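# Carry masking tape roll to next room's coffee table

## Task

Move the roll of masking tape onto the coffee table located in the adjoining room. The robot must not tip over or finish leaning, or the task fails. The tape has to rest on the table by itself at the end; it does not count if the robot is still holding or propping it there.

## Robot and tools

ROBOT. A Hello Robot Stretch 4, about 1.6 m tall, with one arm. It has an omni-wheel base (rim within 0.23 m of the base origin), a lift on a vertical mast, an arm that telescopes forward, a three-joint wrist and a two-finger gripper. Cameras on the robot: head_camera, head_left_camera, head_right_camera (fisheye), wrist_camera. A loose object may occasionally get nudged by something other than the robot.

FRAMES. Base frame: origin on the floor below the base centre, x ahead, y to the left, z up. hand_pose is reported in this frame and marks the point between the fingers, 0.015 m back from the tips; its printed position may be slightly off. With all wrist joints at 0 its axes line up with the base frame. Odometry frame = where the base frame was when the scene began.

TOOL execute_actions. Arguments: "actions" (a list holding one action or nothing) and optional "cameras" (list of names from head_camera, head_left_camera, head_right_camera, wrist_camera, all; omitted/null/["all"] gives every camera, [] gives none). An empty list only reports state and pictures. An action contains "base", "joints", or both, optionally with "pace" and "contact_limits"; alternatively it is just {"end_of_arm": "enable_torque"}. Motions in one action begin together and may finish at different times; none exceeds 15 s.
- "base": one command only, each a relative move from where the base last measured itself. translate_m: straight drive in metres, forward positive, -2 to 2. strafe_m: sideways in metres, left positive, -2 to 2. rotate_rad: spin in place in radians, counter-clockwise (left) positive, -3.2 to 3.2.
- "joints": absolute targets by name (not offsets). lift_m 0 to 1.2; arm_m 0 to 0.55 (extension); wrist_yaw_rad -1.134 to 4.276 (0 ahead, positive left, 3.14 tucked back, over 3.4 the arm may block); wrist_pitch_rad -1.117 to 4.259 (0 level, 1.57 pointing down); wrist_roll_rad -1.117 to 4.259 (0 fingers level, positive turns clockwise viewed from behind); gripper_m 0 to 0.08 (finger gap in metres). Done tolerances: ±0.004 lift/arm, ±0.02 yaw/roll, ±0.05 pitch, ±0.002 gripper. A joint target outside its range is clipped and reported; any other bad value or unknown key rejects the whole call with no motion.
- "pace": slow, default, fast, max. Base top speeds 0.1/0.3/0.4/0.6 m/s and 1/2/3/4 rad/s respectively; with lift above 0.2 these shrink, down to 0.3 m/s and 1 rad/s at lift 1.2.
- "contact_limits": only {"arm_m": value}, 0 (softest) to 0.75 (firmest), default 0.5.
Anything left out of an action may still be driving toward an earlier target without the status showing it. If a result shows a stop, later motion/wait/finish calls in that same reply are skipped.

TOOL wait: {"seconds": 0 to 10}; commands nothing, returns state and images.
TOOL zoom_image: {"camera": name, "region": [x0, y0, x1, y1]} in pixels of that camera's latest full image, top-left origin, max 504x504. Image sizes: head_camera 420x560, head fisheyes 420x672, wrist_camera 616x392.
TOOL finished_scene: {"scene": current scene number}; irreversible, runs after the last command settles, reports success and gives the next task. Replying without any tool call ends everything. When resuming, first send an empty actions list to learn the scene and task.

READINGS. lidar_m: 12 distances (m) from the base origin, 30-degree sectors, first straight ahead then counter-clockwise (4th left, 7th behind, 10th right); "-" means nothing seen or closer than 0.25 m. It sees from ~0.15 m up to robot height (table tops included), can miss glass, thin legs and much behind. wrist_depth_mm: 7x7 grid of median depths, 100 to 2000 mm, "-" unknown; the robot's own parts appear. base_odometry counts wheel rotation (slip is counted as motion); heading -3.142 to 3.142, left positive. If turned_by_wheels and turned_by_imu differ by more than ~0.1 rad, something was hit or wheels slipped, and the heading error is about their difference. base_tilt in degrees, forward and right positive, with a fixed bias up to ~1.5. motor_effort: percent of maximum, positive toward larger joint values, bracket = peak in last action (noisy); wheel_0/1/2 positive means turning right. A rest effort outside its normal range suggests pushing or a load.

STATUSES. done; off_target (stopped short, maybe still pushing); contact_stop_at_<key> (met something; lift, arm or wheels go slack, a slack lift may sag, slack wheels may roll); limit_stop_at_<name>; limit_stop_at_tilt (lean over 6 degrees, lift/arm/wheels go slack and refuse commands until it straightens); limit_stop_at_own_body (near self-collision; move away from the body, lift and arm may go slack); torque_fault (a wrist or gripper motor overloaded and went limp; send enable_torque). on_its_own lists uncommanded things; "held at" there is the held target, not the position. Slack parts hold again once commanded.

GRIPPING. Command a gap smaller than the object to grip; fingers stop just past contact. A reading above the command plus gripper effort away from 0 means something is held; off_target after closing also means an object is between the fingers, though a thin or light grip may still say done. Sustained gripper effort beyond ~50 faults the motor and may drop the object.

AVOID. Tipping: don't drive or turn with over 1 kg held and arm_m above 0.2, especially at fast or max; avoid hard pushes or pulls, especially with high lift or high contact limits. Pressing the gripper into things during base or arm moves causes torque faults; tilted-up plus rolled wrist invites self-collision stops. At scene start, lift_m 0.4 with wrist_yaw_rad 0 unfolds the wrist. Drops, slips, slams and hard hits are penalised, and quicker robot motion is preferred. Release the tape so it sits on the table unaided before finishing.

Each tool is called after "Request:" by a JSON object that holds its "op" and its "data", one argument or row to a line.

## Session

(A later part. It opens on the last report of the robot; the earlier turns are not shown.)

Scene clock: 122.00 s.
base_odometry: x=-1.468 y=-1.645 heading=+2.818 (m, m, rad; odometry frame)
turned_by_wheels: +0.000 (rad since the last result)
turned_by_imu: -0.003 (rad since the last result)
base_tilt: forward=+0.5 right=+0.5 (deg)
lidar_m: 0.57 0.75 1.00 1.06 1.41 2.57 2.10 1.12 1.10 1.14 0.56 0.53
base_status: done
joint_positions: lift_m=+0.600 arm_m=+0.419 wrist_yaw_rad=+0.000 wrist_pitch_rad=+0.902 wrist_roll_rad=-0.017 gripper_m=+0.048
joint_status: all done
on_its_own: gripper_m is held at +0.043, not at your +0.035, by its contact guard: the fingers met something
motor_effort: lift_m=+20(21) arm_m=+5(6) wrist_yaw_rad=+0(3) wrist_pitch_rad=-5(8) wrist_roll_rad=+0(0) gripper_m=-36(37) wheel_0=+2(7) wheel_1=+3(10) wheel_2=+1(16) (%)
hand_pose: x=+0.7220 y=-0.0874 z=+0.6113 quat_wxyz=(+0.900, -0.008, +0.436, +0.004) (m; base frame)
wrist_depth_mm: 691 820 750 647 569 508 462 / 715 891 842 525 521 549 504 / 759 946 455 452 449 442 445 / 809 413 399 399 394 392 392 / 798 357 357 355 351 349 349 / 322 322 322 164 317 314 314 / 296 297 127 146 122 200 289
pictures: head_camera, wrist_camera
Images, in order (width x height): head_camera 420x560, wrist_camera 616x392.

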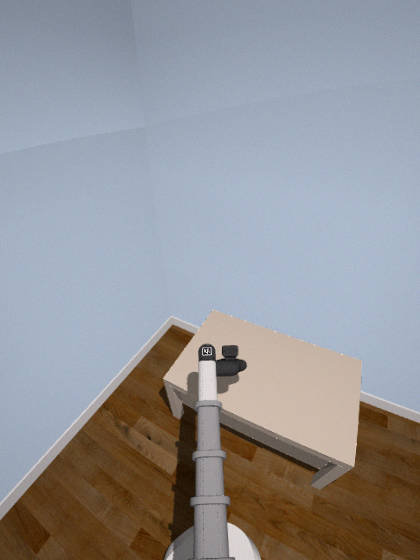

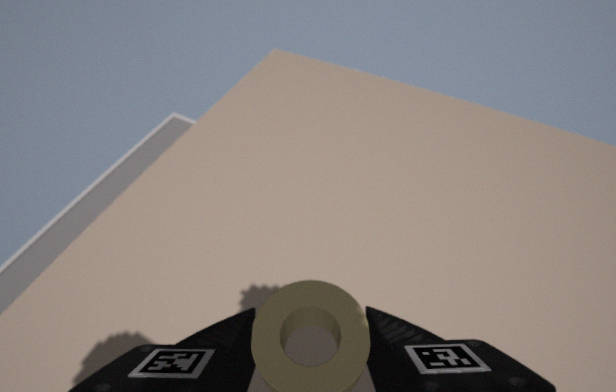

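Request:
{"op": "execute_actions", "data": {
  "actions": [
    {"joints":{"lift_m":0.471}}
  ],
  "cameras": []
}}

Request:
{"op": "execute_actions", "data": {
  "actions": [
    {"joints":{"gripper_m":0.08}}
  ],
  "cameras": []
}}

Request:
{"op": "execute_actions", "data": {
  "actions": [
    {"joints":{"lift_m":0.54},"pace":"fast"}
  ],
  "cameras": ["wrist_camera"]
}}

Scene clock: 128.57 s.
base_odometry: x=-1.468 y=-1.645 heading=+2.818 (m, m, rad; odometry frame)
turned_by_wheels: +0.000 (rad since the last result)
turned_by_imu: +0.000 (rad since the last result)
base_tilt: forward=+0.6 right=+0.5 (deg)
lidar_m: 0.55 0.74 0.99 1.05 1.43 2.58 2.11 1.15 1.08 1.13 0.56 0.52
base_status: not commanded
joint_positions: lift_m=+0.471 arm_m=+0.419 wrist_yaw_rad=+0.000 wrist_pitch_rad=+0.902 wrist_roll_rad=-0.017 gripper_m=+0.048
joint_status: all done
on_its_own: gripper_m is held at +0.043, not at your +0.035, by its contact guard: the fingers met something
motor_effort: lift_m=+16(19) arm_m=+5(5) wrist_yaw_rad=-2(2) wrist_pitch_rad=-4(5) wrist_roll_rad=+0(0) gripper_m=-37(35) wheel_0=+1(1) wheel_1=+3(2) wheel_2=+0(0) (%)
hand_pose: x=+0.7220 y=-0.0874 z=+0.4826 quat_wxyz=(+0.900, -0.008, +0.436, +0.004) (m; base frame)
wrist_depth_mm: 691 788 368 370 366 357 355 / 699 314 309 307 304 303 303 / 272 270 266 264 262 260 260 / 237 235 234 232 230 229 229 / 210 210 208 207 206 204 204 / 189 188 188 163 185 185 183 / 172 174 128 146 122 139 -
pictures: none
No camera images: the call's "cameras" was empty. Leave "cameras" out to get every camera's image.

Scene clock: 129.60 s.
base_odometry: x=-1.468 y=-1.645 heading=+2.818 (m, m, rad; odometry frame)
turned_by_wheels: +0.000 (rad since the last result)
turned_by_imu: +0.000 (rad since the last result)
base_tilt: forward=+0.7 right=+0.5 (deg)
lidar_m: 0.56 0.75 1.00 1.04 1.45 2.56 2.10 1.13 1.09 1.14 0.56 0.53
base_status: not commanded
joint_positions: lift_m=+0.471 arm_m=+0.419 wrist_yaw_rad=+0.000 wrist_pitch_rad=+0.902 wrist_roll_rad=-0.017 gripper_m=+0.080
joint_status: all done
motor_effort: lift_m=+16(17) arm_m=+5(5) wrist_yaw_rad=-2(0) wrist_pitch_rad=-4(5) wrist_roll_rad=+1(1) gripper_m=+2(34) wheel_0=+1(1) wheel_1=+3(3) wheel_2=+1(1) (%)
hand_pose: x=+0.7220 y=-0.0874 z=+0.4826 quat_wxyz=(+0.900, -0.008, +0.436, +0.004) (m; base frame)
wrist_depth_mm: 691 809 370 368 364 357 359 / 699 314 310 306 304 303 303 / 272 270 266 263 263 263 260 / 237 236 234 233 231 229 229 / 211 210 208 208 206 204 204 / 189 188 187 165 186 185 183 / 174 104 160 147 157 107 -
pictures: none
No camera images: the call's "cameras" was empty. Leave "cameras" out to get every camera's image.

Scene clock: 130.63 s.
base_odometry: x=-1.468 y=-1.645 heading=+2.818 (m, m, rad; odometry frame)
turned_by_wheels: +0.000 (rad since the last result)
turned_by_imu: +0.000 (rad since the last result)
base_tilt: forward=+0.7 right=+0.4 (deg)
lidar_m: 0.57 0.76 0.99 1.04 1.41 2.57 2.09 1.14 1.10 1.13 0.55 0.53
base_status: not commanded
joint_positions: lift_m=+0.540 arm_m=+0.419 wrist_yaw_rad=+0.000 wrist_pitch_rad=+0.902 wrist_roll_rad=-0.017 gripper_m=+0.080
joint_status: all done
motor_effort: lift_m=+21(21) arm_m=+5(5) wrist_yaw_rad=+0(0) wrist_pitch_rad=-5(4) wrist_roll_rad=+0(1) gripper_m=+2(2) wheel_0=+1(1) wheel_1=+3(3) wheel_2=+1(0) (%)
hand_pose: x=+0.7220 y=-0.0874 z=+0.5512 quat_wxyz=(+0.900, -0.008, +0.436, +0.004) (m; base frame)
wrist_depth_mm: 691 831 732 508 549 508 462 / 723 878 427 424 421 418 418 / 759 373 368 366 362 359 357 / 535 325 322 322 319 317 315 / 289 287 287 286 285 282 281 / 259 259 260 257 257 255 254 / 240 104 227 218 228 107 -
pictures: wrist_camera
Images, in order (width x height): wrist_camera 616x392.

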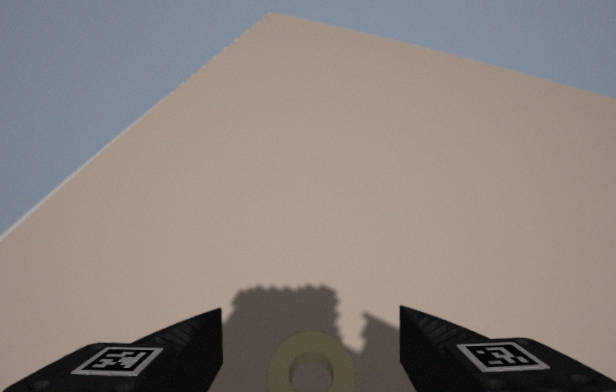

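Request:
{"op": "finished_scene", "data": {
  "scene": 2
}}

The scene is finished: the task was done.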